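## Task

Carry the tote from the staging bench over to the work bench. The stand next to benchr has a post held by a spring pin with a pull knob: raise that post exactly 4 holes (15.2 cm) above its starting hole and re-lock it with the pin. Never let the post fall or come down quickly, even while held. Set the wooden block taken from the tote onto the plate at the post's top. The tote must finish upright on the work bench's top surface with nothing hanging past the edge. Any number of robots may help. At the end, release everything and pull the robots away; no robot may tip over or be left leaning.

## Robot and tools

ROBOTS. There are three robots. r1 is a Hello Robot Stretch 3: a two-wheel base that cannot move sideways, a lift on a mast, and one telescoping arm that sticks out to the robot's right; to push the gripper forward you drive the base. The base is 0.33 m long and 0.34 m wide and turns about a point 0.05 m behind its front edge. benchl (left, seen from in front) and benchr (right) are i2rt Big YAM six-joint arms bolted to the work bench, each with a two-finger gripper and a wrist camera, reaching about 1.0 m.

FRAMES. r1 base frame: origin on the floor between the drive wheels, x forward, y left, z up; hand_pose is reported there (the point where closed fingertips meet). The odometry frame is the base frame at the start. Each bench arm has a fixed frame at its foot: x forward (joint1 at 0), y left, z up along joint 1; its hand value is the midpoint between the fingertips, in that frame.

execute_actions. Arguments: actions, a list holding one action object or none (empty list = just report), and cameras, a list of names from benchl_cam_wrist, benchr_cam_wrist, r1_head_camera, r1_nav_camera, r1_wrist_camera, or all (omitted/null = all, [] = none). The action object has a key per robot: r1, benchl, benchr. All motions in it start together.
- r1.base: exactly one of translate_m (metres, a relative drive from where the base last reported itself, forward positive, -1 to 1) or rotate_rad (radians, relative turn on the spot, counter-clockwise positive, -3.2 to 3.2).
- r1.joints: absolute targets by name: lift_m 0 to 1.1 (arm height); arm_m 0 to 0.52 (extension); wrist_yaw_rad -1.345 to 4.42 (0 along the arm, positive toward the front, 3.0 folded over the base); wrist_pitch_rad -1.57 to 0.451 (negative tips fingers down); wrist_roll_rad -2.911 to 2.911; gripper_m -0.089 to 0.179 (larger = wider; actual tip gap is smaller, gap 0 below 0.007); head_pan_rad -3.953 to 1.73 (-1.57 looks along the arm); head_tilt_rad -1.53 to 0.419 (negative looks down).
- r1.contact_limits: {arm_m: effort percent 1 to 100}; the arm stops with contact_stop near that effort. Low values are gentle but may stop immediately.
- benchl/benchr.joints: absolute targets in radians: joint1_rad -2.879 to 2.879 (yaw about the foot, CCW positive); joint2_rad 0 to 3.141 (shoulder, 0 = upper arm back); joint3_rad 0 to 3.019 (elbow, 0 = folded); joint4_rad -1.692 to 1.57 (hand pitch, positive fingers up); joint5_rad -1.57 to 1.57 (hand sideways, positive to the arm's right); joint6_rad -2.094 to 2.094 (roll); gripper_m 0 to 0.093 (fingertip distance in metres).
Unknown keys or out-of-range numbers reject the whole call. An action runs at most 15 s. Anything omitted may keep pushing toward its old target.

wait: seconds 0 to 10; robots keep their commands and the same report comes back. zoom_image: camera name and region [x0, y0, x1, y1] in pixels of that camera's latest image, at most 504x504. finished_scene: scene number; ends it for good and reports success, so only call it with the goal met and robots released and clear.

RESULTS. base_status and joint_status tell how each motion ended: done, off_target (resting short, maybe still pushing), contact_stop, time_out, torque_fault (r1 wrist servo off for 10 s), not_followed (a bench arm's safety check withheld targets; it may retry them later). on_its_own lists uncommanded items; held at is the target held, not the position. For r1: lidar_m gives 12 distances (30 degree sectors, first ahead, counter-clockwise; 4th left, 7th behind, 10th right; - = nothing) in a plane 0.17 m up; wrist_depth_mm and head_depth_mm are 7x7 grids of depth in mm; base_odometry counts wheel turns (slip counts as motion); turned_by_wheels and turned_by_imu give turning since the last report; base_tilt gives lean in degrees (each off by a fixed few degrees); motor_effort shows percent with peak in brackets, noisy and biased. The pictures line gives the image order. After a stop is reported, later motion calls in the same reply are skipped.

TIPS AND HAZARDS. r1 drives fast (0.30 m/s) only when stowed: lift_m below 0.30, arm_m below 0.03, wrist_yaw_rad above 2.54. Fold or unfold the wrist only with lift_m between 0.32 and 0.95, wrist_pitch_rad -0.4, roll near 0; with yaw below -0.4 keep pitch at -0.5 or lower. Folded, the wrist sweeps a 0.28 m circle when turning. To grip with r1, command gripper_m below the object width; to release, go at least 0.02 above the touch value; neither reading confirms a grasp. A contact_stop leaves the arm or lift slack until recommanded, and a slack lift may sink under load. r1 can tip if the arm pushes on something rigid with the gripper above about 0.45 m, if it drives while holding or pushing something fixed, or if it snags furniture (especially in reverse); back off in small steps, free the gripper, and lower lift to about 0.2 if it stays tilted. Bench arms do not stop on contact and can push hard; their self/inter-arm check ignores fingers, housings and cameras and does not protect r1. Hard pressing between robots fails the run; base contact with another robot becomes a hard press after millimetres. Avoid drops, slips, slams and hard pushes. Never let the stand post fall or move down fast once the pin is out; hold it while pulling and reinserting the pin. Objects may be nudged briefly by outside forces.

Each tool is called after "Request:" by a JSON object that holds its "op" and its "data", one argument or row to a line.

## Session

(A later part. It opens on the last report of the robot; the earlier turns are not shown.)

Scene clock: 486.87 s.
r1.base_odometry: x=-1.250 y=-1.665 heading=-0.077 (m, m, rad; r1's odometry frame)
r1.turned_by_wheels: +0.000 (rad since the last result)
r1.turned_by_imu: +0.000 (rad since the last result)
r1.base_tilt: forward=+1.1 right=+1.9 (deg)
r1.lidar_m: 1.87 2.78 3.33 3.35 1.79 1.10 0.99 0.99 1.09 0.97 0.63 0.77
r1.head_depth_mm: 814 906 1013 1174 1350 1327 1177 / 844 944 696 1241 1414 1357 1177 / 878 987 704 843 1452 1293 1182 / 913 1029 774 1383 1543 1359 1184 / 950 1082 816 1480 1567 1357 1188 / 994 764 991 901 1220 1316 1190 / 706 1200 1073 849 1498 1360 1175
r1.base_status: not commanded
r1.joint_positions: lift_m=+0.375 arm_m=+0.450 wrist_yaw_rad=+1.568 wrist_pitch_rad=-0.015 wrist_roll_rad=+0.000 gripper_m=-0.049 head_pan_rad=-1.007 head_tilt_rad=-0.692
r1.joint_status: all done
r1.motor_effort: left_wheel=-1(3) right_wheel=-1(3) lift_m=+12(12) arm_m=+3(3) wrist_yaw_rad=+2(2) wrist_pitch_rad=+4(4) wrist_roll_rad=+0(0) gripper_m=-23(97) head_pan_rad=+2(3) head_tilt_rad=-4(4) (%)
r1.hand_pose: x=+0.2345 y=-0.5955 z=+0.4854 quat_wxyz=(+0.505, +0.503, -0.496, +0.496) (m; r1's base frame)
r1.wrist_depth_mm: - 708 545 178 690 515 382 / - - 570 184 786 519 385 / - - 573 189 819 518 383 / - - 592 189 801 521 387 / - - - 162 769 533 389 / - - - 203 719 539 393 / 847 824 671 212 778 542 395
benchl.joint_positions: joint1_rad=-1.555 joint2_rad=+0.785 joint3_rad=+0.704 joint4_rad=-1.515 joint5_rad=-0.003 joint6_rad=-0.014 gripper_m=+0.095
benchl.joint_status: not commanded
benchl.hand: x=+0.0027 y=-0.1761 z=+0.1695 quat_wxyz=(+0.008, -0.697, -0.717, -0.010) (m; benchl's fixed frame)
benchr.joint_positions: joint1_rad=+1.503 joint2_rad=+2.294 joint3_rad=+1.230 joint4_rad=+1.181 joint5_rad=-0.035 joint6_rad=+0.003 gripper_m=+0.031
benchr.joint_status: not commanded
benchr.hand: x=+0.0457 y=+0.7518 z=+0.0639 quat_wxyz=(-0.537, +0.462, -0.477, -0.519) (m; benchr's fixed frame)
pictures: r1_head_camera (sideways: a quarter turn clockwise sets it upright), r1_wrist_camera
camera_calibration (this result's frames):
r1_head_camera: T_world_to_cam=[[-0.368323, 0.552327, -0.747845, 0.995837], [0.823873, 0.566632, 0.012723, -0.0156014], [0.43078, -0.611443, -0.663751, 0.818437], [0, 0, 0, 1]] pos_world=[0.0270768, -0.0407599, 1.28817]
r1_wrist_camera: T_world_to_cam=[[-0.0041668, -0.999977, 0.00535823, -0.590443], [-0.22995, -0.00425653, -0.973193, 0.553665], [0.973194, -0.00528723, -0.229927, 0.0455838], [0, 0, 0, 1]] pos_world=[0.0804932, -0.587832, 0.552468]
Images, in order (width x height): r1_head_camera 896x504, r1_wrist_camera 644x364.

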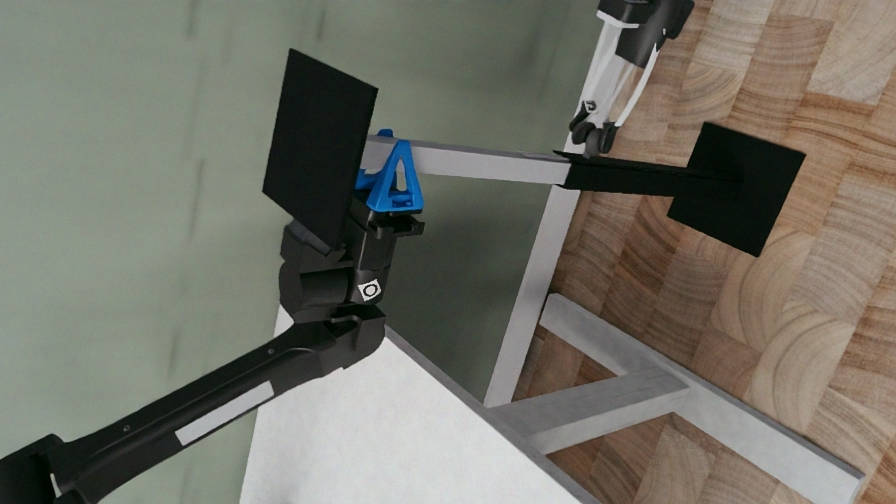

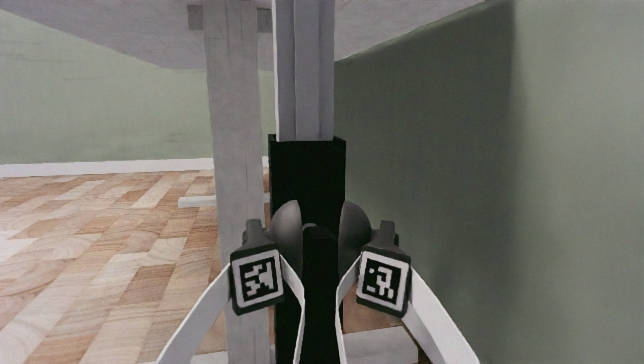

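Request:
{"op": "execute_actions", "data": {
  "actions": [
    {"r1":{"base":{"translate_m":-0.012}}}
  ],
  "cameras": ["r1_head_camera","r1_wrist_camera"]
}}

Request:
{"op": "zoom_image", "data": {
  "camera": "r1_head_camera",
  "region": [500, 80, 680, 220]
}}

Scene clock: 496.00 s.
r1.base_odometry: x=-1.262 y=-1.664 heading=-0.077 (m, m, rad; r1's odometry frame)
r1.turned_by_wheels: +0.000 (rad since the last result)
r1.turned_by_imu: +0.001 (rad since the last result)
r1.base_tilt: forward=+1.1 right=+1.9 (deg)
r1.lidar_m: 1.88 2.79 3.32 3.37 1.77 1.09 0.97 0.98 1.09 0.98 0.63 0.78
r1.head_depth_mm: 815 908 1026 1171 1346 1327 1184 / 848 945 699 1243 1431 1351 1191 / 882 987 727 846 1059 1280 1185 / 914 1034 790 1393 1549 1348 1192 / 959 1082 808 1480 1559 1354 1188 / 999 779 994 923 1245 1319 1189 / 715 1200 1077 847 1487 1359 1171
r1.base_status: done
r1.joint_positions: lift_m=+0.375 arm_m=+0.450 wrist_yaw_rad=+1.567 wrist_pitch_rad=-0.013 wrist_roll_rad=+0.000 gripper_m=-0.040 head_pan_rad=-1.007 head_tilt_rad=-0.692
r1.joint_status: not commanded
r1.on_its_own: gripper_m is held at -0.041, not at your -0.050, by its stall guard, which is not easing now
r1.motor_effort: left_wheel=+0(3) right_wheel=-3(18) lift_m=+12(11) arm_m=+3(3) wrist_yaw_rad=+2(2) wrist_pitch_rad=+4(4) wrist_roll_rad=+0(0) gripper_m=-18(20) head_pan_rad=+3(1) head_tilt_rad=-3(4) (%)
r1.hand_pose: x=+0.2345 y=-0.5956 z=+0.4858 quat_wxyz=(+0.505, +0.502, -0.497, +0.496) (m; r1's base frame)
r1.wrist_depth_mm: - 713 556 189 685 509 382 / - - 573 196 796 520 381 / - - 589 199 821 521 385 / - - 614 201 830 535 390 / - - - - 785 531 392 / - - - 218 731 537 395 / 841 823 702 225 777 548 396
benchl.joint_positions: joint1_rad=-1.555 joint2_rad=+0.785 joint3_rad=+0.704 joint4_rad=-1.515 joint5_rad=-0.003 joint6_rad=-0.014 gripper_m=+0.095
benchl.joint_status: not commanded
benchl.hand: x=+0.0027 y=-0.1761 z=+0.1695 quat_wxyz=(+0.008, -0.697, -0.717, -0.010) (m; benchl's fixed frame)
benchr.joint_positions: joint1_rad=+1.503 joint2_rad=+2.294 joint3_rad=+1.230 joint4_rad=+1.181 joint5_rad=-0.035 joint6_rad=+0.003 gripper_m=+0.031
benchr.joint_status: not commanded
benchr.hand: x=+0.0457 y=+0.7518 z=+0.0639 quat_wxyz=(-0.537, +0.462, -0.477, -0.519) (m; benchr's fixed frame)
pictures: r1_head_camera (sideways: a quarter turn clockwise sets it upright), r1_wrist_camera
camera_calibration (this result's frames):
r1_head_camera: T_world_to_cam=[[-0.368323, 0.552327, -0.747845, 0.995837], [0.823873, 0.566632, 0.012723, -0.0156014], [0.43078, -0.611443, -0.663751, 0.818437], [0, 0, 0, 1]] pos_world=[0.0270769, -0.0407599, 1.28817]
r1_wrist_camera: T_world_to_cam=[[-0.00476509, -0.999974, 0.00535509, -0.590463], [-0.228481, -0.00412476, -0.97354, 0.553953], [0.973537, -0.00586254, -0.228455, 0.0444934], [0, 0, 0, 1]] pos_world=[0.080438, -0.587902, 0.552622]
Images, in order (width x height): r1_head_camera 896x504, r1_wrist_camera 644x364.

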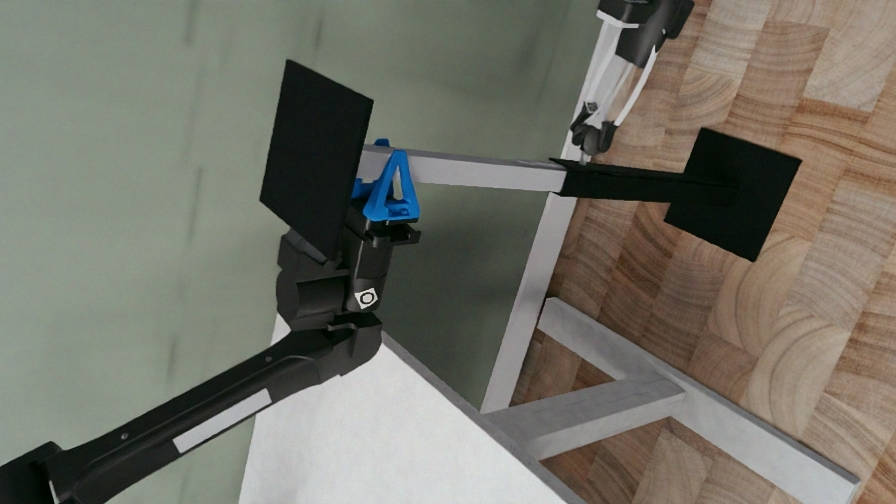

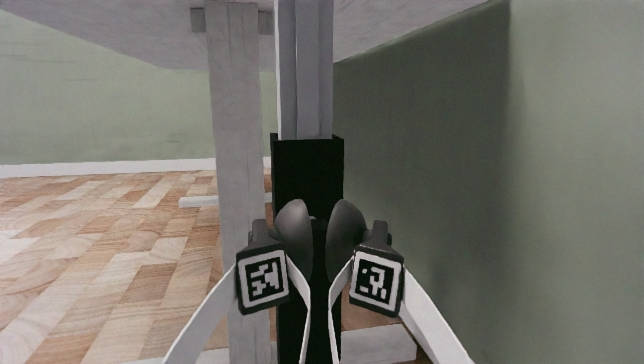

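Region (500, 80, 680, 220) of r1_head_camera's 896x504 image, scaled by 2.800, with more detail than that image has.

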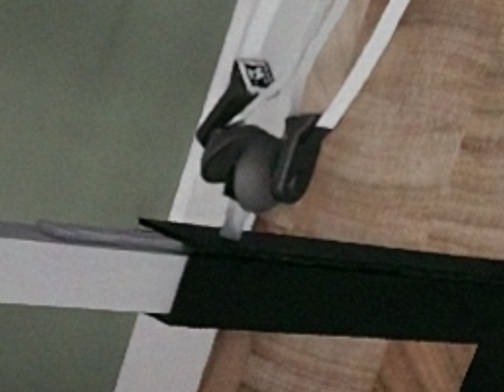

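Request:
{"op": "execute_actions", "data": {
  "actions": [
    {"r1":{"joints":{"gripper_m":0.04}},"benchr":{"joints":{"joint2_rad":2.225,"gripper_m":0}}}
  ],
  "cameras": []
}}

Request:
{"op": "execute_actions", "data": {
  "actions": [
    {"r1":{"base":{"translate_m":0.013}}}
  ],
  "cameras": []
}}

Request:
{"op": "execute_actions", "data": {
  "actions": [
    {"r1":{"joints":{"gripper_m":-0.04}}}
  ],
  "cameras": []
}}

Request:
{"op": "execute_actions", "data": {
  "actions": [
    {"r1":{"base":{"translate_m":-0.012}}}
  ],
  "cameras": ["r1_head_camera","r1_wrist_camera"]
}}

Request:
{"op": "zoom_image", "data": {
  "camera": "r1_head_camera",
  "region": [500, 80, 680, 220]
}}

Scene clock: 510.90 s.
r1.base_odometry: x=-1.262 y=-1.664 heading=-0.077 (m, m, rad; r1's odometry frame)
r1.turned_by_wheels: +0.000 (rad since the last result)
r1.turned_by_imu: +0.001 (rad since the last result)
r1.base_tilt: forward=+1.0 right=+1.9 (deg)
r1.lidar_m: 1.88 2.79 3.35 3.66 1.77 1.09 0.97 0.98 1.09 0.98 0.63 0.78
r1.head_depth_mm: 818 912 1024 1172 1348 1331 1184 / 848 943 701 1237 1442 1339 1172 / 880 985 724 850 1063 1291 1183 / 916 1035 786 1395 1538 1357 1184 / 957 1086 811 1485 1548 1359 1186 / 996 777 991 929 1242 1321 1198 / 717 1195 1078 850 1491 1366 1169
r1.base_status: not commanded
r1.joint_positions: lift_m=+0.375 arm_m=+0.450 wrist_yaw_rad=+1.568 wrist_pitch_rad=-0.015 wrist_roll_rad=+0.000 gripper_m=+0.040 head_pan_rad=-1.007 head_tilt_rad=-0.692
r1.joint_status: all done
r1.motor_effort: left_wheel=-2(2) right_wheel=+2(4) lift_m=+12(12) arm_m=+3(2) wrist_yaw_rad=+2(2) wrist_pitch_rad=+4(5) wrist_roll_rad=+0(0) gripper_m=+0(79) head_pan_rad=+1(2) head_tilt_rad=-3(4) (%)
r1.hand_pose: x=+0.2345 y=-0.5956 z=+0.4853 quat_wxyz=(+0.505, +0.503, -0.496, +0.495) (m; r1's base frame)
r1.wrist_depth_mm: - 735 566 189 685 508 377 / - - 582 197 806 523 383 / - - 599 199 834 528 385 / - - 620 202 837 528 387 / - - - 203 770 531 390 / - - - 217 - 538 398 / 829 834 705 226 765 521 404
benchl.joint_positions: joint1_rad=-1.555 joint2_rad=+0.785 joint3_rad=+0.704 joint4_rad=-1.515 joint5_rad=-0.003 joint6_rad=-0.014 gripper_m=+0.095
benchl.joint_status: not commanded
benchl.hand: x=+0.0027 y=-0.1761 z=+0.1695 quat_wxyz=(+0.008, -0.697, -0.717, -0.010) (m; benchl's fixed frame)
benchr.joint_positions: joint1_rad=+1.503 joint2_rad=+2.294 joint3_rad=+1.230 joint4_rad=+1.181 joint5_rad=-0.035 joint6_rad=+0.003 gripper_m=+0.031
benchr.joint_status: gripper_m off_target (ended at +0.031, target +0.000); the others done
benchr.hand: x=+0.0457 y=+0.7518 z=+0.0639 quat_wxyz=(-0.537, +0.462, -0.477, -0.519) (m; benchr's fixed frame)
pictures: none
No camera images: the call's "cameras" was empty. Leave "cameras" out to get every camera's image.

Scene clock: 512.03 s.
r1.base_odometry: x=-1.249 y=-1.665 heading=-0.077 (m, m, rad; r1's odometry frame)
r1.turned_by_wheels: +0.000 (rad since the last result)
r1.turned_by_imu: +0.000 (rad since the last result)
r1.base_tilt: forward=+1.0 right=+2.0 (deg)
r1.lidar_m: 1.87 2.78 3.33 3.35 1.80 1.11 0.99 0.99 1.09 0.97 0.63 0.77
r1.head_depth_mm: 816 904 1009 1168 1355 1321 1179 / 846 942 698 1234 1424 1359 1182 / 879 987 701 840 1449 1279 1191 / 915 1034 776 1385 1545 1353 1181 / 950 1079 812 1486 1553 1360 1184 / 993 766 990 899 1216 1319 1187 / 703 1199 1071 850 1116 1364 1173
r1.base_status: done
r1.joint_positions: lift_m=+0.375 arm_m=+0.450 wrist_yaw_rad=+1.568 wrist_pitch_rad=-0.016 wrist_roll_rad=+0.000 gripper_m=+0.040 head_pan_rad=-1.007 head_tilt_rad=-0.692
r1.joint_status: not commanded
r1.motor_effort: left_wheel=-3(4) right_wheel=+3(9) lift_m=+12(11) arm_m=+3(2) wrist_yaw_rad=+2(2) wrist_pitch_rad=+4(5) wrist_roll_rad=+0(0) gripper_m=+0(1) head_pan_rad=+2(2) head_tilt_rad=-4(4) (%)
r1.hand_pose: x=+0.2345 y=-0.5955 z=+0.4853 quat_wxyz=(+0.505, +0.503, -0.496, +0.495) (m; r1's base frame)
r1.wrist_depth_mm: - 725 537 177 675 509 381 / - - 558 183 807 513 379 / - - 574 187 786 516 382 / - - 588 188 838 518 389 / - - - 190 751 530 390 / - - - 204 - 539 391 / 820 840 686 211 767 523 394
benchl.joint_positions: joint1_rad=-1.555 joint2_rad=+0.785 joint3_rad=+0.704 joint4_rad=-1.515 joint5_rad=-0.003 joint6_rad=-0.014 gripper_m=+0.095
benchl.joint_status: not commanded
benchl.hand: x=+0.0027 y=-0.1761 z=+0.1695 quat_wxyz=(+0.008, -0.697, -0.717, -0.010) (m; benchl's fixed frame)
benchr.joint_positions: joint1_rad=+1.503 joint2_rad=+2.294 joint3_rad=+1.230 joint4_rad=+1.181 joint5_rad=-0.035 joint6_rad=+0.003 gripper_m=+0.031
benchr.joint_status: not commanded
benchr.hand: x=+0.0457 y=+0.7518 z=+0.0639 quat_wxyz=(-0.537, +0.462, -0.477, -0.519) (m; benchr's fixed frame)
pictures: none
No camera images: the call's "cameras" was empty. Leave "cameras" out to get every camera's image.

Scene clock: 513.33 s.
r1.base_odometry: x=-1.249 y=-1.665 heading=-0.077 (m, m, rad; r1's odometry frame)
r1.turned_by_wheels: +0.000 (rad since the last result)
r1.turned_by_imu: +0.001 (rad since the last result)
r1.base_tilt: forward=+1.0 right=+1.9 (deg)
r1.lidar_m: 1.86 2.77 3.33 3.36 1.79 1.10 0.99 0.99 1.09 0.97 0.63 0.77
r1.head_depth_mm: 816 906 1015 1175 1343 1320 1176 / 849 945 696 1234 1416 1350 1178 / 877 983 700 843 1460 1279 1184 / 916 1030 778 1391 1555 1355 1192 / 953 1079 815 1478 1557 1351 1184 / 991 767 996 898 1215 1311 1192 / 705 1197 1070 847 1117 1370 1167
r1.base_status: not commanded
r1.joint_positions: lift_m=+0.375 arm_m=+0.450 wrist_yaw_rad=+1.568 wrist_pitch_rad=-0.015 wrist_roll_rad=+0.000 gripper_m=-0.039 head_pan_rad=-1.007 head_tilt_rad=-0.692
r1.joint_status: all done
r1.motor_effort: left_wheel=-1(3) right_wheel=-2(3) lift_m=+12(12) arm_m=+3(2) wrist_yaw_rad=+2(2) wrist_pitch_rad=+4(5) wrist_roll_rad=+0(0) gripper_m=-21(92) head_pan_rad=+1(2) head_tilt_rad=-4(4) (%)
r1.hand_pose: x=+0.2345 y=-0.5955 z=+0.4855 quat_wxyz=(+0.505, +0.503, -0.497, +0.496) (m; r1's base frame)
r1.wrist_depth_mm: - 735 535 177 694 512 378 / - - 563 183 810 521 381 / - - 579 188 809 519 381 / - - 599 188 824 523 386 / - - - 163 787 536 393 / - - - 203 728 544 395 / 831 842 679 211 783 545 393
benchl.joint_positions: joint1_rad=-1.555 joint2_rad=+0.785 joint3_rad=+0.704 joint4_rad=-1.515 joint5_rad=-0.003 joint6_rad=-0.014 gripper_m=+0.095
benchl.joint_status: not commanded
benchl.hand: x=+0.0027 y=-0.1761 z=+0.1695 quat_wxyz=(+0.008, -0.697, -0.717, -0.010) (m; benchl's fixed frame)
benchr.joint_positions: joint1_rad=+1.503 joint2_rad=+2.294 joint3_rad=+1.230 joint4_rad=+1.181 joint5_rad=-0.035 joint6_rad=+0.003 gripper_m=+0.031
benchr.joint_status: not commanded
benchr.hand: x=+0.0457 y=+0.7518 z=+0.0639 quat_wxyz=(-0.537, +0.462, -0.477, -0.519) (m; benchr's fixed frame)
pictures: none
No camera images: the call's "cameras" was empty. Leave "cameras" out to get every camera's image.

Scene clock: 514.20 s.
r1.base_odometry: x=-1.261 y=-1.664 heading=-0.077 (m, m, rad; r1's odometry frame)
r1.turned_by_wheels: +0.000 (rad since the last result)
r1.turned_by_imu: +0.000 (rad since the last result)
r1.base_tilt: forward=+1.1 right=+1.9 (deg)
r1.lidar_m: 1.88 2.79 3.35 3.66 1.77 1.09 0.98 0.98 1.09 0.98 0.63 0.78
r1.head_depth_mm: 819 915 1021 1173 1343 1321 1182 / 849 948 697 1232 1437 1354 1176 / 880 987 725 835 1234 1288 1181 / 914 1034 787 1387 1558 1353 1189 / 955 1076 808 1490 1538 1356 1187 / 997 779 988 930 1242 1319 1191 / 712 1203 1068 851 1488 1371 1168
r1.base_status: done
r1.joint_positions: lift_m=+0.375 arm_m=+0.450 wrist_yaw_rad=+1.567 wrist_pitch_rad=-0.013 wrist_roll_rad=+0.000 gripper_m=-0.039 head_pan_rad=-1.007 head_tilt_rad=-0.692
r1.joint_status: not commanded
r1.motor_effort: left_wheel=+1(5) right_wheel=-4(19) lift_m=+12(12) arm_m=+3(2) wrist_yaw_rad=+2(2) wrist_pitch_rad=+3(4) wrist_roll_rad=+0(0) gripper_m=-17(20) head_pan_rad=+2(2) head_tilt_rad=-4(4) (%)
r1.hand_pose: x=+0.2345 y=-0.5957 z=+0.4859 quat_wxyz=(+0.505, +0.502, -0.497, +0.496) (m; r1's base frame)
r1.wrist_depth_mm: - 714 561 189 690 510 379 / - - 570 195 806 516 380 / - - 594 198 803 524 383 / - - 617 200 826 527 389 / - - - - 783 532 391 / - - - 216 743 543 392 / 820 828 687 223 778 541 395
benchl.joint_positions: joint1_rad=-1.555 joint2_rad=+0.785 joint3_rad=+0.704 joint4_rad=-1.515 joint5_rad=-0.003 joint6_rad=-0.014 gripper_m=+0.095
benchl.joint_status: not commanded
benchl.hand: x=+0.0027 y=-0.1761 z=+0.1695 quat_wxyz=(+0.008, -0.697, -0.717, -0.010) (m; benchl's fixed frame)
benchr.joint_positions: joint1_rad=+1.503 joint2_rad=+2.294 joint3_rad=+1.230 joint4_rad=+1.181 joint5_rad=-0.035 joint6_rad=+0.003 gripper_m=+0.031
benchr.joint_status: not commanded
benchr.hand: x=+0.0457 y=+0.7518 z=+0.0639 quat_wxyz=(-0.537, +0.462, -0.477, -0.519) (m; benchr's fixed frame)
pictures: r1_head_camera (sideways: a quarter turn clockwise sets it upright), r1_wrist_camera
camera_calibration (this result's frames):
r1_head_camera: T_world_to_cam=[[-0.368323, 0.552328, -0.747845, 0.995837], [0.823873, 0.566632, 0.012723, -0.0156014], [0.43078, -0.611443, -0.663751, 0.818437], [0, 0, 0, 1]] pos_world=[0.0270768, -0.0407599, 1.28817]
r1_wrist_camera: T_world_to_cam=[[-0.00496922, -0.999973, 0.00535446, -0.59047], [-0.228038, -0.00408028, -0.973644, 0.554042], [0.97364, -0.00605927, -0.228012, 0.0441509], [0, 0, 0, 1]] pos_world=[0.0804215, -0.587927, 0.552668]
Images, in order (width x height): r1_head_camera 896x504, r1_wrist_camera 644x364.

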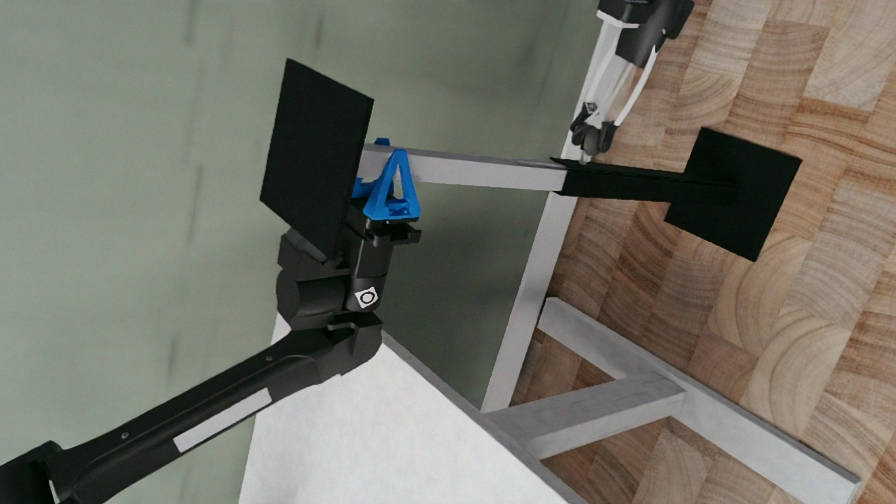

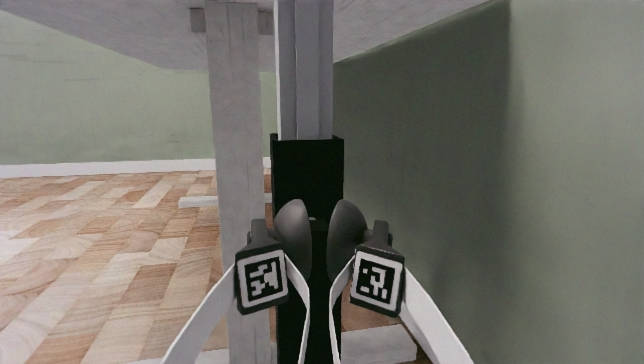

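Region (500, 80, 680, 220) of r1_head_camera's 896x504 image, scaled by 2.800, with more detail than that image has.

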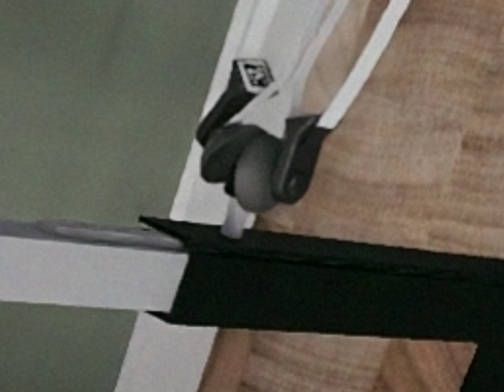

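Request:
{"op": "execute_actions", "data": {
  "actions": [
    {"r1":{"joints":{"gripper_m":0.04}},"benchr":{"joints":{"joint2_rad":2.26,"gripper_m":0}}}
  ],
  "cameras": []
}}

Request:
{"op": "execute_actions", "data": {
  "actions": [
    {"r1":{"base":{"translate_m":0.014}}}
  ],
  "cameras": ["r1_head_camera"]
}}

Request:
{"op": "zoom_image", "data": {
  "camera": "r1_head_camera",
  "region": [500, 80, 680, 220]
}}

Request:
{"op": "execute_actions", "data": {
  "actions": [
    {"r1":{"joints":{"gripper_m":-0.04}}}
  ],
  "cameras": ["r1_wrist_camera"]
}}

Request:
{"op": "execute_actions", "data": {
  "actions": [
    {"r1":{"base":{"translate_m":-0.007}}}
  ],
  "cameras": ["r1_head_camera","r1_wrist_camera"]
}}

Request:
{"op": "zoom_image", "data": {
  "camera": "r1_wrist_camera",
  "region": [240, 170, 400, 300]
}}

Scene clock: 539.57 s.
r1.base_odometry: x=-1.261 y=-1.664 heading=-0.077 (m, m, rad; r1's odometry frame)
r1.turned_by_wheels: +0.000 (rad since the last result)
r1.turned_by_imu: +0.001 (rad since the last result)
r1.base_tilt: forward=+1.1 right=+1.9 (deg)
r1.lidar_m: 1.88 2.79 3.35 3.36 1.78 1.09 0.98 0.98 1.09 0.98 0.63 0.78
r1.head_depth_mm: 816 906 1022 1177 1349 1319 1182 / 848 949 699 1244 1431 1356 1184 / 877 982 724 836 1059 1295 1187 / 918 1038 789 1389 1554 1346 1185 / 955 1084 812 1492 1560 1356 1186 / 1004 779 990 927 1246 1321 1193 / 716 1199 1072 850 1490 1360 1172
r1.base_status: not commanded
r1.joint_positions: lift_m=+0.375 arm_m=+0.450 wrist_yaw_rad=+1.568 wrist_pitch_rad=-0.015 wrist_roll_rad=+0.000 gripper_m=+0.040 head_pan_rad=-1.007 head_tilt_rad=-0.692
r1.joint_status: all done
r1.motor_effort: left_wheel=-1(2) right_wheel=+1(5) lift_m=+12(12) arm_m=+3(3) wrist_yaw_rad=+2(3) wrist_pitch_rad=+4(4) wrist_roll_rad=+0(0) gripper_m=+0(81) head_pan_rad=+2(3) head_tilt_rad=-4(4) (%)
r1.hand_pose: x=+0.2345 y=-0.5956 z=+0.4853 quat_wxyz=(+0.505, +0.503, -0.496, +0.495) (m; r1's base frame)
r1.wrist_depth_mm: - 730 555 188 682 515 377 / - - 572 196 843 523 380 / - - 590 197 812 526 385 / - - 617 199 837 535 390 / - - - 202 748 531 389 / - - - 215 - 546 397 / 831 809 696 225 739 516 392
benchl.joint_positions: joint1_rad=-1.555 joint2_rad=+0.785 joint3_rad=+0.704 joint4_rad=-1.515 joint5_rad=-0.003 joint6_rad=-0.014 gripper_m=+0.095
benchl.joint_status: not commanded
benchl.hand: x=+0.0027 y=-0.1761 z=+0.1695 quat_wxyz=(+0.008, -0.697, -0.717, -0.010) (m; benchl's fixed frame)
benchr.joint_positions: joint1_rad=+1.503 joint2_rad=+2.295 joint3_rad=+1.230 joint4_rad=+1.181 joint5_rad=-0.035 joint6_rad=+0.003 gripper_m=+0.031
benchr.joint_status: gripper_m off_target (ended at +0.031, target +0.000); the others done
benchr.hand: x=+0.0457 y=+0.7518 z=+0.0633 quat_wxyz=(-0.537, +0.463, -0.478, -0.519) (m; benchr's fixed frame)
pictures: none
No camera images: the call's "cameras" was empty. Leave "cameras" out to get every camera's image.

Scene clock: 540.83 s.
r1.base_odometry: x=-1.247 y=-1.665 heading=-0.077 (m, m, rad; r1's odometry frame)
r1.turned_by_wheels: +0.000 (rad since the last result)
r1.turned_by_imu: +0.000 (rad since the last result)
r1.base_tilt: forward=+1.1 right=+1.9 (deg)
r1.lidar_m: 1.87 2.78 3.33 3.35 1.80 1.11 0.99 0.99 1.09 0.97 0.63 0.77
r1.head_depth_mm: 817 908 1011 1174 1342 1325 1186 / 842 945 698 1233 1425 1350 1174 / 881 988 703 834 1440 1293 1184 / 914 1032 785 1388 1542 1352 1188 / 953 1079 812 1488 1550 1361 1187 / 991 764 991 899 1207 1319 1183 / 704 1195 1068 849 1122 1367 1170
r1.base_status: done
r1.joint_positions: lift_m=+0.375 arm_m=+0.450 wrist_yaw_rad=+1.568 wrist_pitch_rad=-0.016 wrist_roll_rad=+0.000 gripper_m=+0.040 head_pan_rad=-1.007 head_tilt_rad=-0.692
r1.joint_status: not commanded
r1.motor_effort: left_wheel=-3(4) right_wheel=+3(8) lift_m=+12(12) arm_m=+3(3) wrist_yaw_rad=+1(2) wrist_pitch_rad=+4(4) wrist_roll_rad=+0(0) gripper_m=+1(0) head_pan_rad=+2(1) head_tilt_rad=-3(4) (%)
r1.hand_pose: x=+0.2345 y=-0.5955 z=+0.4853 quat_wxyz=(+0.505, +0.503, -0.496, +0.495) (m; r1's base frame)
r1.wrist_depth_mm: - 729 538 176 676 511 379 / - - 557 182 797 515 376 / - - 574 185 796 524 383 / - - 590 186 818 526 386 / - - - 189 732 528 391 / - - - 200 - 528 389 / 830 831 713 210 761 513 397
benchl.joint_positions: joint1_rad=-1.555 joint2_rad=+0.785 joint3_rad=+0.704 joint4_rad=-1.515 joint5_rad=-0.003 joint6_rad=-0.014 gripper_m=+0.095
benchl.joint_status: not commanded
benchl.hand: x=+0.0027 y=-0.1761 z=+0.1695 quat_wxyz=(+0.008, -0.697, -0.717, -0.010) (m; benchl's fixed frame)
benchr.joint_positions: joint1_rad=+1.503 joint2_rad=+2.295 joint3_rad=+1.230 joint4_rad=+1.181 joint5_rad=-0.035 joint6_rad=+0.003 gripper_m=+0.031
benchr.joint_status: not commanded
benchr.hand: x=+0.0457 y=+0.7518 z=+0.0633 quat_wxyz=(-0.537, +0.463, -0.478, -0.519) (m; benchr's fixed frame)
pictures: r1_head_camera (sideways: a quarter turn clockwise sets it upright)
camera_calibration (this result's frames):
r1_head_camera: T_world_to_cam=[[-0.368323, 0.552327, -0.747845, 0.995837], [0.823873, 0.566632, 0.012723, -0.0156014], [0.43078, -0.611443, -0.663751, 0.818437], [0, 0, 0, 1]] pos_world=[0.0270768, -0.0407599, 1.28817]
Images, in order (width x height): r1_head_camera 896x504.

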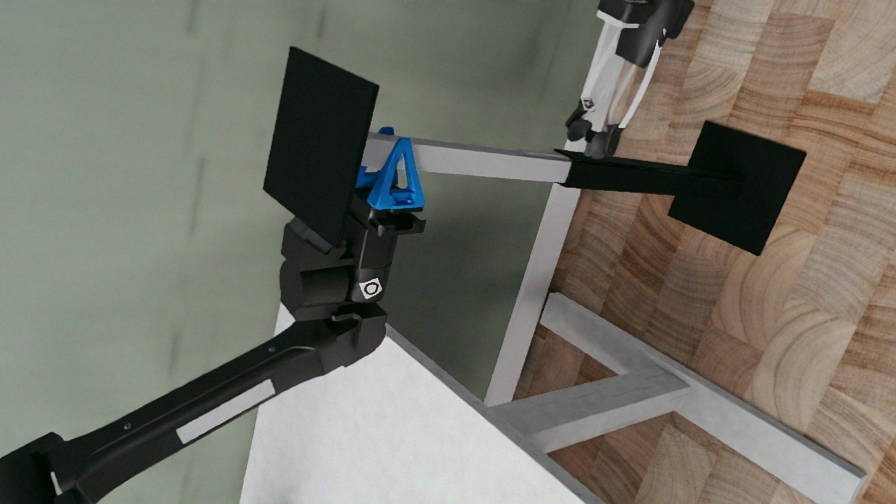

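Region (500, 80, 680, 220) of r1_head_camera's 896x504 image, scaled by 2.800, with more detail than that image has.

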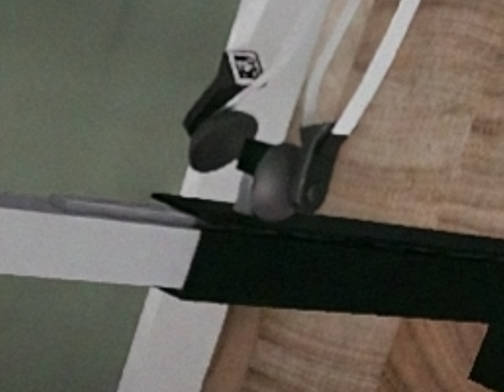

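Scene clock: 542.13 s.
r1.base_odometry: x=-1.247 y=-1.665 heading=-0.077 (m, m, rad; r1's odometry frame)
r1.turned_by_wheels: +0.000 (rad since the last result)
r1.turned_by_imu: +0.001 (rad since the last result)
r1.base_tilt: forward=+1.0 right=+1.9 (deg)
r1.lidar_m: 1.86 2.77 3.33 3.35 1.79 1.11 0.99 0.99 1.09 0.97 0.63 0.77
r1.head_depth_mm: 815 905 1012 1173 1342 1320 1179 / 843 946 697 1240 1432 1351 1182 / 881 985 700 833 1251 1289 1193 / 915 1025 786 1388 1551 1356 1187 / 954 1080 814 1471 1552 1356 1186 / 997 764 991 901 1214 1315 1191 / 700 1188 1072 848 1119 1361 1165
r1.base_status: not commanded
r1.joint_positions: lift_m=+0.375 arm_m=+0.450 wrist_yaw_rad=+1.568 wrist_pitch_rad=-0.015 wrist_roll_rad=+0.000 gripper_m=-0.039 head_pan_rad=-1.007 head_tilt_rad=-0.692
r1.joint_status: all done
r1.motor_effort: left_wheel=+1(2) right_wheel=-5(5) lift_m=+12(12) arm_m=+3(3) wrist_yaw_rad=+2(2) wrist_pitch_rad=+4(5) wrist_roll_rad=+0(0) gripper_m=-21(95) head_pan_rad=+2(3) head_tilt_rad=-4(4) (%)
r1.hand_pose: x=+0.2345 y=-0.5955 z=+0.4855 quat_wxyz=(+0.505, +0.503, -0.497, +0.496) (m; r1's base frame)
r1.wrist_depth_mm: - 725 535 176 683 513 377 / - - 559 181 792 519 383 / - - 573 184 800 522 383 / - - 593 186 818 525 389 / - - - 163 785 533 392 / - - - 200 721 531 390 / 839 827 663 208 773 546 394
benchl.joint_positions: joint1_rad=-1.555 joint2_rad=+0.785 joint3_rad=+0.704 joint4_rad=-1.515 joint5_rad=-0.003 joint6_rad=-0.014 gripper_m=+0.095
benchl.joint_status: not commanded
benchl.hand: x=+0.0027 y=-0.1761 z=+0.1695 quat_wxyz=(+0.008, -0.697, -0.717, -0.010) (m; benchl's fixed frame)
benchr.joint_positions: joint1_rad=+1.503 joint2_rad=+2.295 joint3_rad=+1.230 joint4_rad=+1.181 joint5_rad=-0.035 joint6_rad=+0.003 gripper_m=+0.031
benchr.joint_status: not commanded
benchr.hand: x=+0.0457 y=+0.7518 z=+0.0633 quat_wxyz=(-0.537, +0.463, -0.478, -0.519) (m; benchr's fixed frame)
pictures: r1_wrist_camera
camera_calibration (this result's frames):
r1_wrist_camera: T_world_to_cam=[[-0.00441832, -0.999976, 0.00535798, -0.590463], [-0.229698, -0.00419989, -0.973253, 0.553735], [0.973252, -0.00553086, -0.229673, 0.04531], [0, 0, 0, 1]] pos_world=[0.0804847, -0.587873, 0.552495]
Images, in order (width x height): r1_wrist_camera 644x364.

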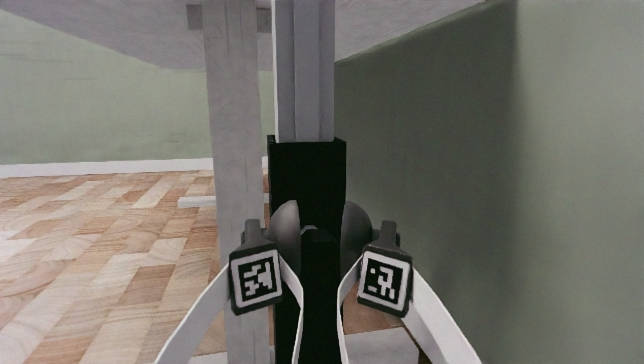

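Scene clock: 543.10 s.
r1.base_odometry: x=-1.254 y=-1.665 heading=-0.077 (m, m, rad; r1's odometry frame)
r1.turned_by_wheels: +0.000 (rad since the last result)
r1.turned_by_imu: +0.001 (rad since the last result)
r1.base_tilt: forward=+1.1 right=+1.9 (deg)
r1.lidar_m: 1.88 2.79 3.35 3.35 1.79 1.10 0.98 0.99 1.09 0.97 0.63 0.78
r1.head_depth_mm: 814 905 1016 1178 1341 1319 1180 / 848 943 698 1231 1429 1343 1180 / 879 983 721 849 1426 1287 1190 / 914 1032 779 1386 1550 1360 1190 / 955 1086 808 1475 1563 1354 1186 / 998 773 990 900 1239 1325 1192 / 708 1195 1071 847 1491 1369 1168
r1.base_status: done
r1.joint_positions: lift_m=+0.375 arm_m=+0.450 wrist_yaw_rad=+1.567 wrist_pitch_rad=-0.013 wrist_roll_rad=+0.000 gripper_m=-0.039 head_pan_rad=-1.007 head_tilt_rad=-0.692
r1.joint_status: not commanded
r1.motor_effort: left_wheel=+3(7) right_wheel=-8(20) lift_m=+12(12) arm_m=+3(3) wrist_yaw_rad=+3(3) wrist_pitch_rad=+4(4) wrist_roll_rad=+0(0) gripper_m=-20(20) head_pan_rad=+1(2) head_tilt_rad=-4(4) (%)
r1.hand_pose: x=+0.2345 y=-0.5958 z=+0.4860 quat_wxyz=(+0.505, +0.502, -0.497, +0.496) (m; r1's base frame)
r1.wrist_depth_mm: - 716 540 182 693 503 382 / - - 570 187 797 523 381 / - - 581 193 818 524 387 / - - 598 192 845 526 387 / - - - 179 791 531 390 / - - - 207 719 538 392 / 807 840 680 216 764 549 394
benchl.joint_positions: joint1_rad=-1.555 joint2_rad=+0.785 joint3_rad=+0.704 joint4_rad=-1.515 joint5_rad=-0.003 joint6_rad=-0.014 gripper_m=+0.095
benchl.joint_status: not commanded
benchl.hand: x=+0.0027 y=-0.1761 z=+0.1695 quat_wxyz=(+0.008, -0.697, -0.717, -0.010) (m; benchl's fixed frame)
benchr.joint_positions: joint1_rad=+1.503 joint2_rad=+2.295 joint3_rad=+1.230 joint4_rad=+1.181 joint5_rad=-0.035 joint6_rad=+0.003 gripper_m=+0.031
benchr.joint_status: not commanded
benchr.hand: x=+0.0457 y=+0.7518 z=+0.0633 quat_wxyz=(-0.537, +0.463, -0.478, -0.519) (m; benchr's fixed frame)
pictures: r1_head_camera (sideways: a quarter turn clockwise sets it upright), r1_wrist_camera
camera_calibration (this result's frames):
r1_head_camera: T_world_to_cam=[[-0.368323, 0.552327, -0.747845, 0.995837], [0.823873, 0.566632, 0.012723, -0.0156014], [0.43078, -0.611443, -0.663751, 0.818437], [0, 0, 0, 1]] pos_world=[0.0270768, -0.0407599, 1.28817]
r1_wrist_camera: T_world_to_cam=[[-0.00523022, -0.999972, 0.00535443, -0.590481], [-0.227925, -0.00402146, -0.97367, 0.554094], [0.973665, -0.00631292, -0.227897, 0.0439419], [0, 0, 0, 1]] pos_world=[0.0804186, -0.587959, 0.55268]
Images, in order (width x height): r1_head_camera 896x504, r1_wrist_camera 644x364.

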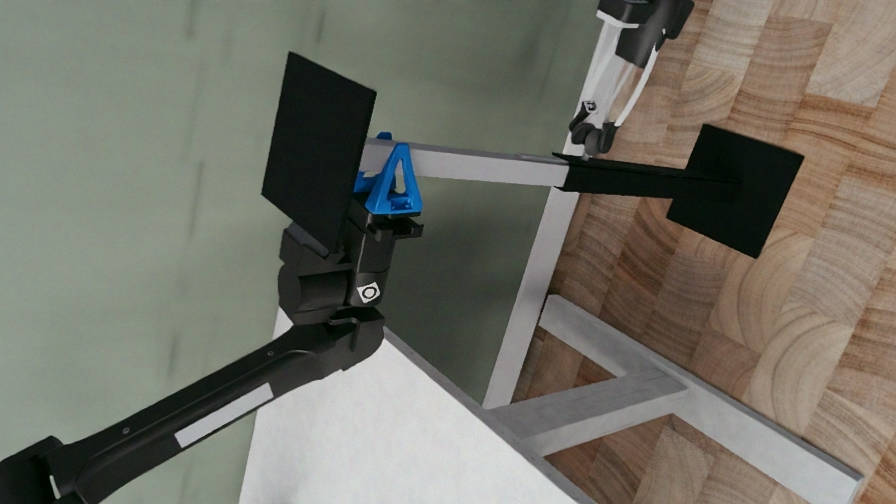

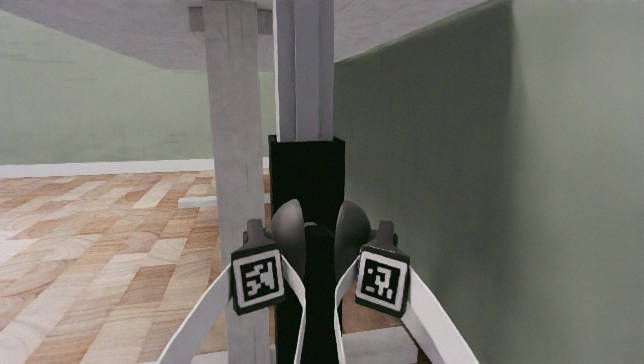

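Region (240, 170, 400, 300) of r1_wrist_camera's 644x364 image, scaled by 3.150; it fills the top 410 rows of this view, and the rest is white.

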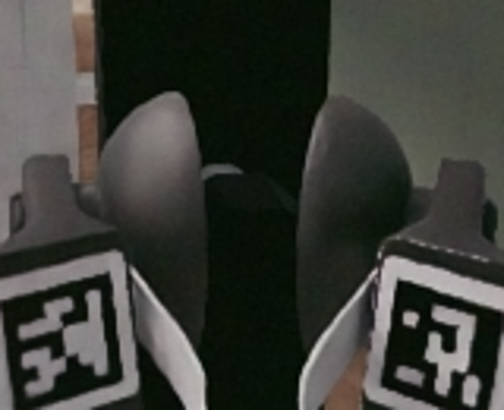

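Request:
{"op": "execute_actions", "data": {
  "actions": [
    {"benchr":{"joints":{"joint2_rad":2.285,"gripper_m":0}}}
  ],
  "cameras": []
}}

Request:
{"op": "execute_actions", "data": {
  "actions": [
    {"r1":{"base":{"translate_m":-0.005}}}
  ],
  "cameras": ["r1_wrist_camera"]
}}

Scene clock: 548.70 s.
r1.base_odometry: x=-1.254 y=-1.665 heading=-0.077 (m, m, rad; r1's odometry frame)
r1.turned_by_wheels: +0.000 (rad since the last result)
r1.turned_by_imu: +0.001 (rad since the last result)
r1.base_tilt: forward=+1.1 right=+1.9 (deg)
r1.lidar_m: 1.87 2.78 3.34 3.35 1.79 1.10 0.98 0.99 1.09 0.97 0.63 0.77
r1.head_depth_mm: 817 908 1010 1169 1347 1327 1176 / 846 943 700 1235 1426 1348 1178 / 878 988 706 845 1423 1297 1184 / 914 1035 779 1394 1542 1356 1183 / 953 1080 806 1487 1571 1366 1188 / 994 774 989 900 1232 1317 1188 / 707 1195 1068 849 1478 1368 1170
r1.base_status: not commanded
r1.joint_positions: lift_m=+0.375 arm_m=+0.450 wrist_yaw_rad=+1.567 wrist_pitch_rad=-0.013 wrist_roll_rad=+0.000 gripper_m=-0.039 head_pan_rad=-1.007 head_tilt_rad=-0.692
r1.joint_status: not commanded
r1.motor_effort: left_wheel=+3(3) right_wheel=-8(8) lift_m=+12(12) arm_m=+3(2) wrist_yaw_rad=+3(3) wrist_pitch_rad=+3(3) wrist_roll_rad=+0(0) gripper_m=-20(20) head_pan_rad=+2(2) head_tilt_rad=-4(4) (%)
r1.hand_pose: x=+0.2345 y=-0.5958 z=+0.4860 quat_wxyz=(+0.505, +0.502, -0.497, +0.496) (m; r1's base frame)
r1.wrist_depth_mm: - 717 543 182 682 512 378 / - - 560 188 809 513 379 / - - 570 193 810 527 385 / - - 605 192 831 522 388 / - - - 180 789 537 389 / - - - 207 720 537 389 / 830 837 677 216 778 541 398
benchl.joint_positions: joint1_rad=-1.555 joint2_rad=+0.785 joint3_rad=+0.704 joint4_rad=-1.515 joint5_rad=-0.003 joint6_rad=-0.014 gripper_m=+0.095
benchl.joint_status: not commanded
benchl.hand: x=+0.0027 y=-0.1761 z=+0.1695 quat_wxyz=(+0.008, -0.697, -0.717, -0.010) (m; benchl's fixed frame)
benchr.joint_positions: joint1_rad=+1.503 joint2_rad=+2.300 joint3_rad=+1.230 joint4_rad=+1.181 joint5_rad=-0.036 joint6_rad=+0.003 gripper_m=+0.031
benchr.joint_status: gripper_m off_target (ended at +0.031, target +0.000); the others done
benchr.hand: x=+0.0456 y=+0.7514 z=+0.0598 quat_wxyz=(-0.536, +0.464, -0.479, -0.518) (m; benchr's fixed frame)
pictures: none
No camera images: the call's "cameras" was empty. Leave "cameras" out to get every camera's image.

Scene clock: 549.57 s.
r1.base_odometry: x=-1.259 y=-1.664 heading=-0.076 (m, m, rad; r1's odometry frame)
r1.turned_by_wheels: +0.000 (rad since the last result)
r1.turned_by_imu: +0.000 (rad since the last result)
r1.base_tilt: forward=+1.1 right=+2.0 (deg)
r1.lidar_m: 1.89 2.79 3.34 3.37 1.77 1.09 0.98 0.98 1.09 0.97 0.63 0.78
r1.head_depth_mm: 816 906 1027 1174 1336 1324 1183 / 847 947 703 1245 1421 1351 1183 / 876 984 705 826 1084 1286 1181 / 920 1030 783 1389 1542 1352 1185 / 956 1077 811 1486 1574 1348 1191 / 1000 778 992 926 1237 1324 1191 / 712 1203 1070 847 1493 1360 1165
r1.base_status: done
r1.joint_positions: lift_m=+0.375 arm_m=+0.450 wrist_yaw_rad=+1.567 wrist_pitch_rad=-0.012 wrist_roll_rad=+0.000 gripper_m=-0.039 head_pan_rad=-1.007 head_tilt_rad=-0.692
r1.joint_status: not commanded
r1.motor_effort: left_wheel=+1(4) right_wheel=-4(16) lift_m=+12(12) arm_m=+3(3) wrist_yaw_rad=+3(2) wrist_pitch_rad=+3(3) wrist_roll_rad=+0(0) gripper_m=-19(19) head_pan_rad=+1(3) head_tilt_rad=-4(4) (%)
r1.hand_pose: x=+0.2346 y=-0.5958 z=+0.4861 quat_wxyz=(+0.505, +0.502, -0.497, +0.496) (m; r1's base frame)
r1.wrist_depth_mm: - 706 548 187 687 518 381 / - - 562 192 796 518 379 / - - 589 197 822 518 386 / - - 616 197 838 531 387 / - - - - 777 534 398 / - - - 213 732 542 394 / 837 849 670 222 770 547 399
benchl.joint_positions: joint1_rad=-1.555 joint2_rad=+0.785 joint3_rad=+0.704 joint4_rad=-1.515 joint5_rad=-0.003 joint6_rad=-0.014 gripper_m=+0.095
benchl.joint_status: not commanded
benchl.hand: x=+0.0027 y=-0.1761 z=+0.1695 quat_wxyz=(+0.008, -0.697, -0.717, -0.010) (m; benchl's fixed frame)
benchr.joint_positions: joint1_rad=+1.503 joint2_rad=+2.300 joint3_rad=+1.230 joint4_rad=+1.181 joint5_rad=-0.036 joint6_rad=+0.003 gripper_m=+0.031
benchr.joint_status: not commanded
benchr.hand: x=+0.0456 y=+0.7514 z=+0.0598 quat_wxyz=(-0.536, +0.464, -0.479, -0.518) (m; benchr's fixed frame)
pictures: r1_wrist_camera
camera_calibration (this result's frames):
r1_wrist_camera: T_world_to_cam=[[-0.00523103, -0.999972, 0.00535352, -0.590481], [-0.227574, -0.00402267, -0.973753, 0.554142], [0.973747, -0.00631205, -0.227546, 0.043764], [0, 0, 0, 1]] pos_world=[0.0804044, -0.587959, 0.552717]
Images, in order (width x height): r1_wrist_camera 644x364.

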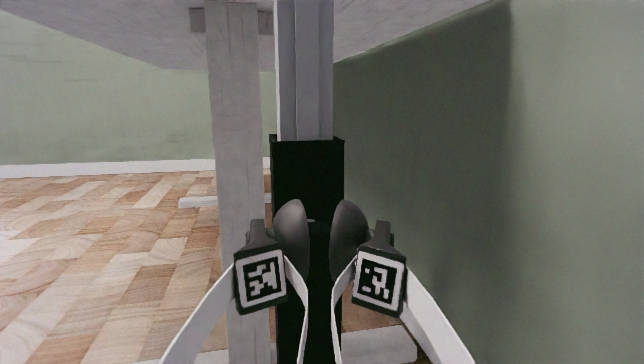

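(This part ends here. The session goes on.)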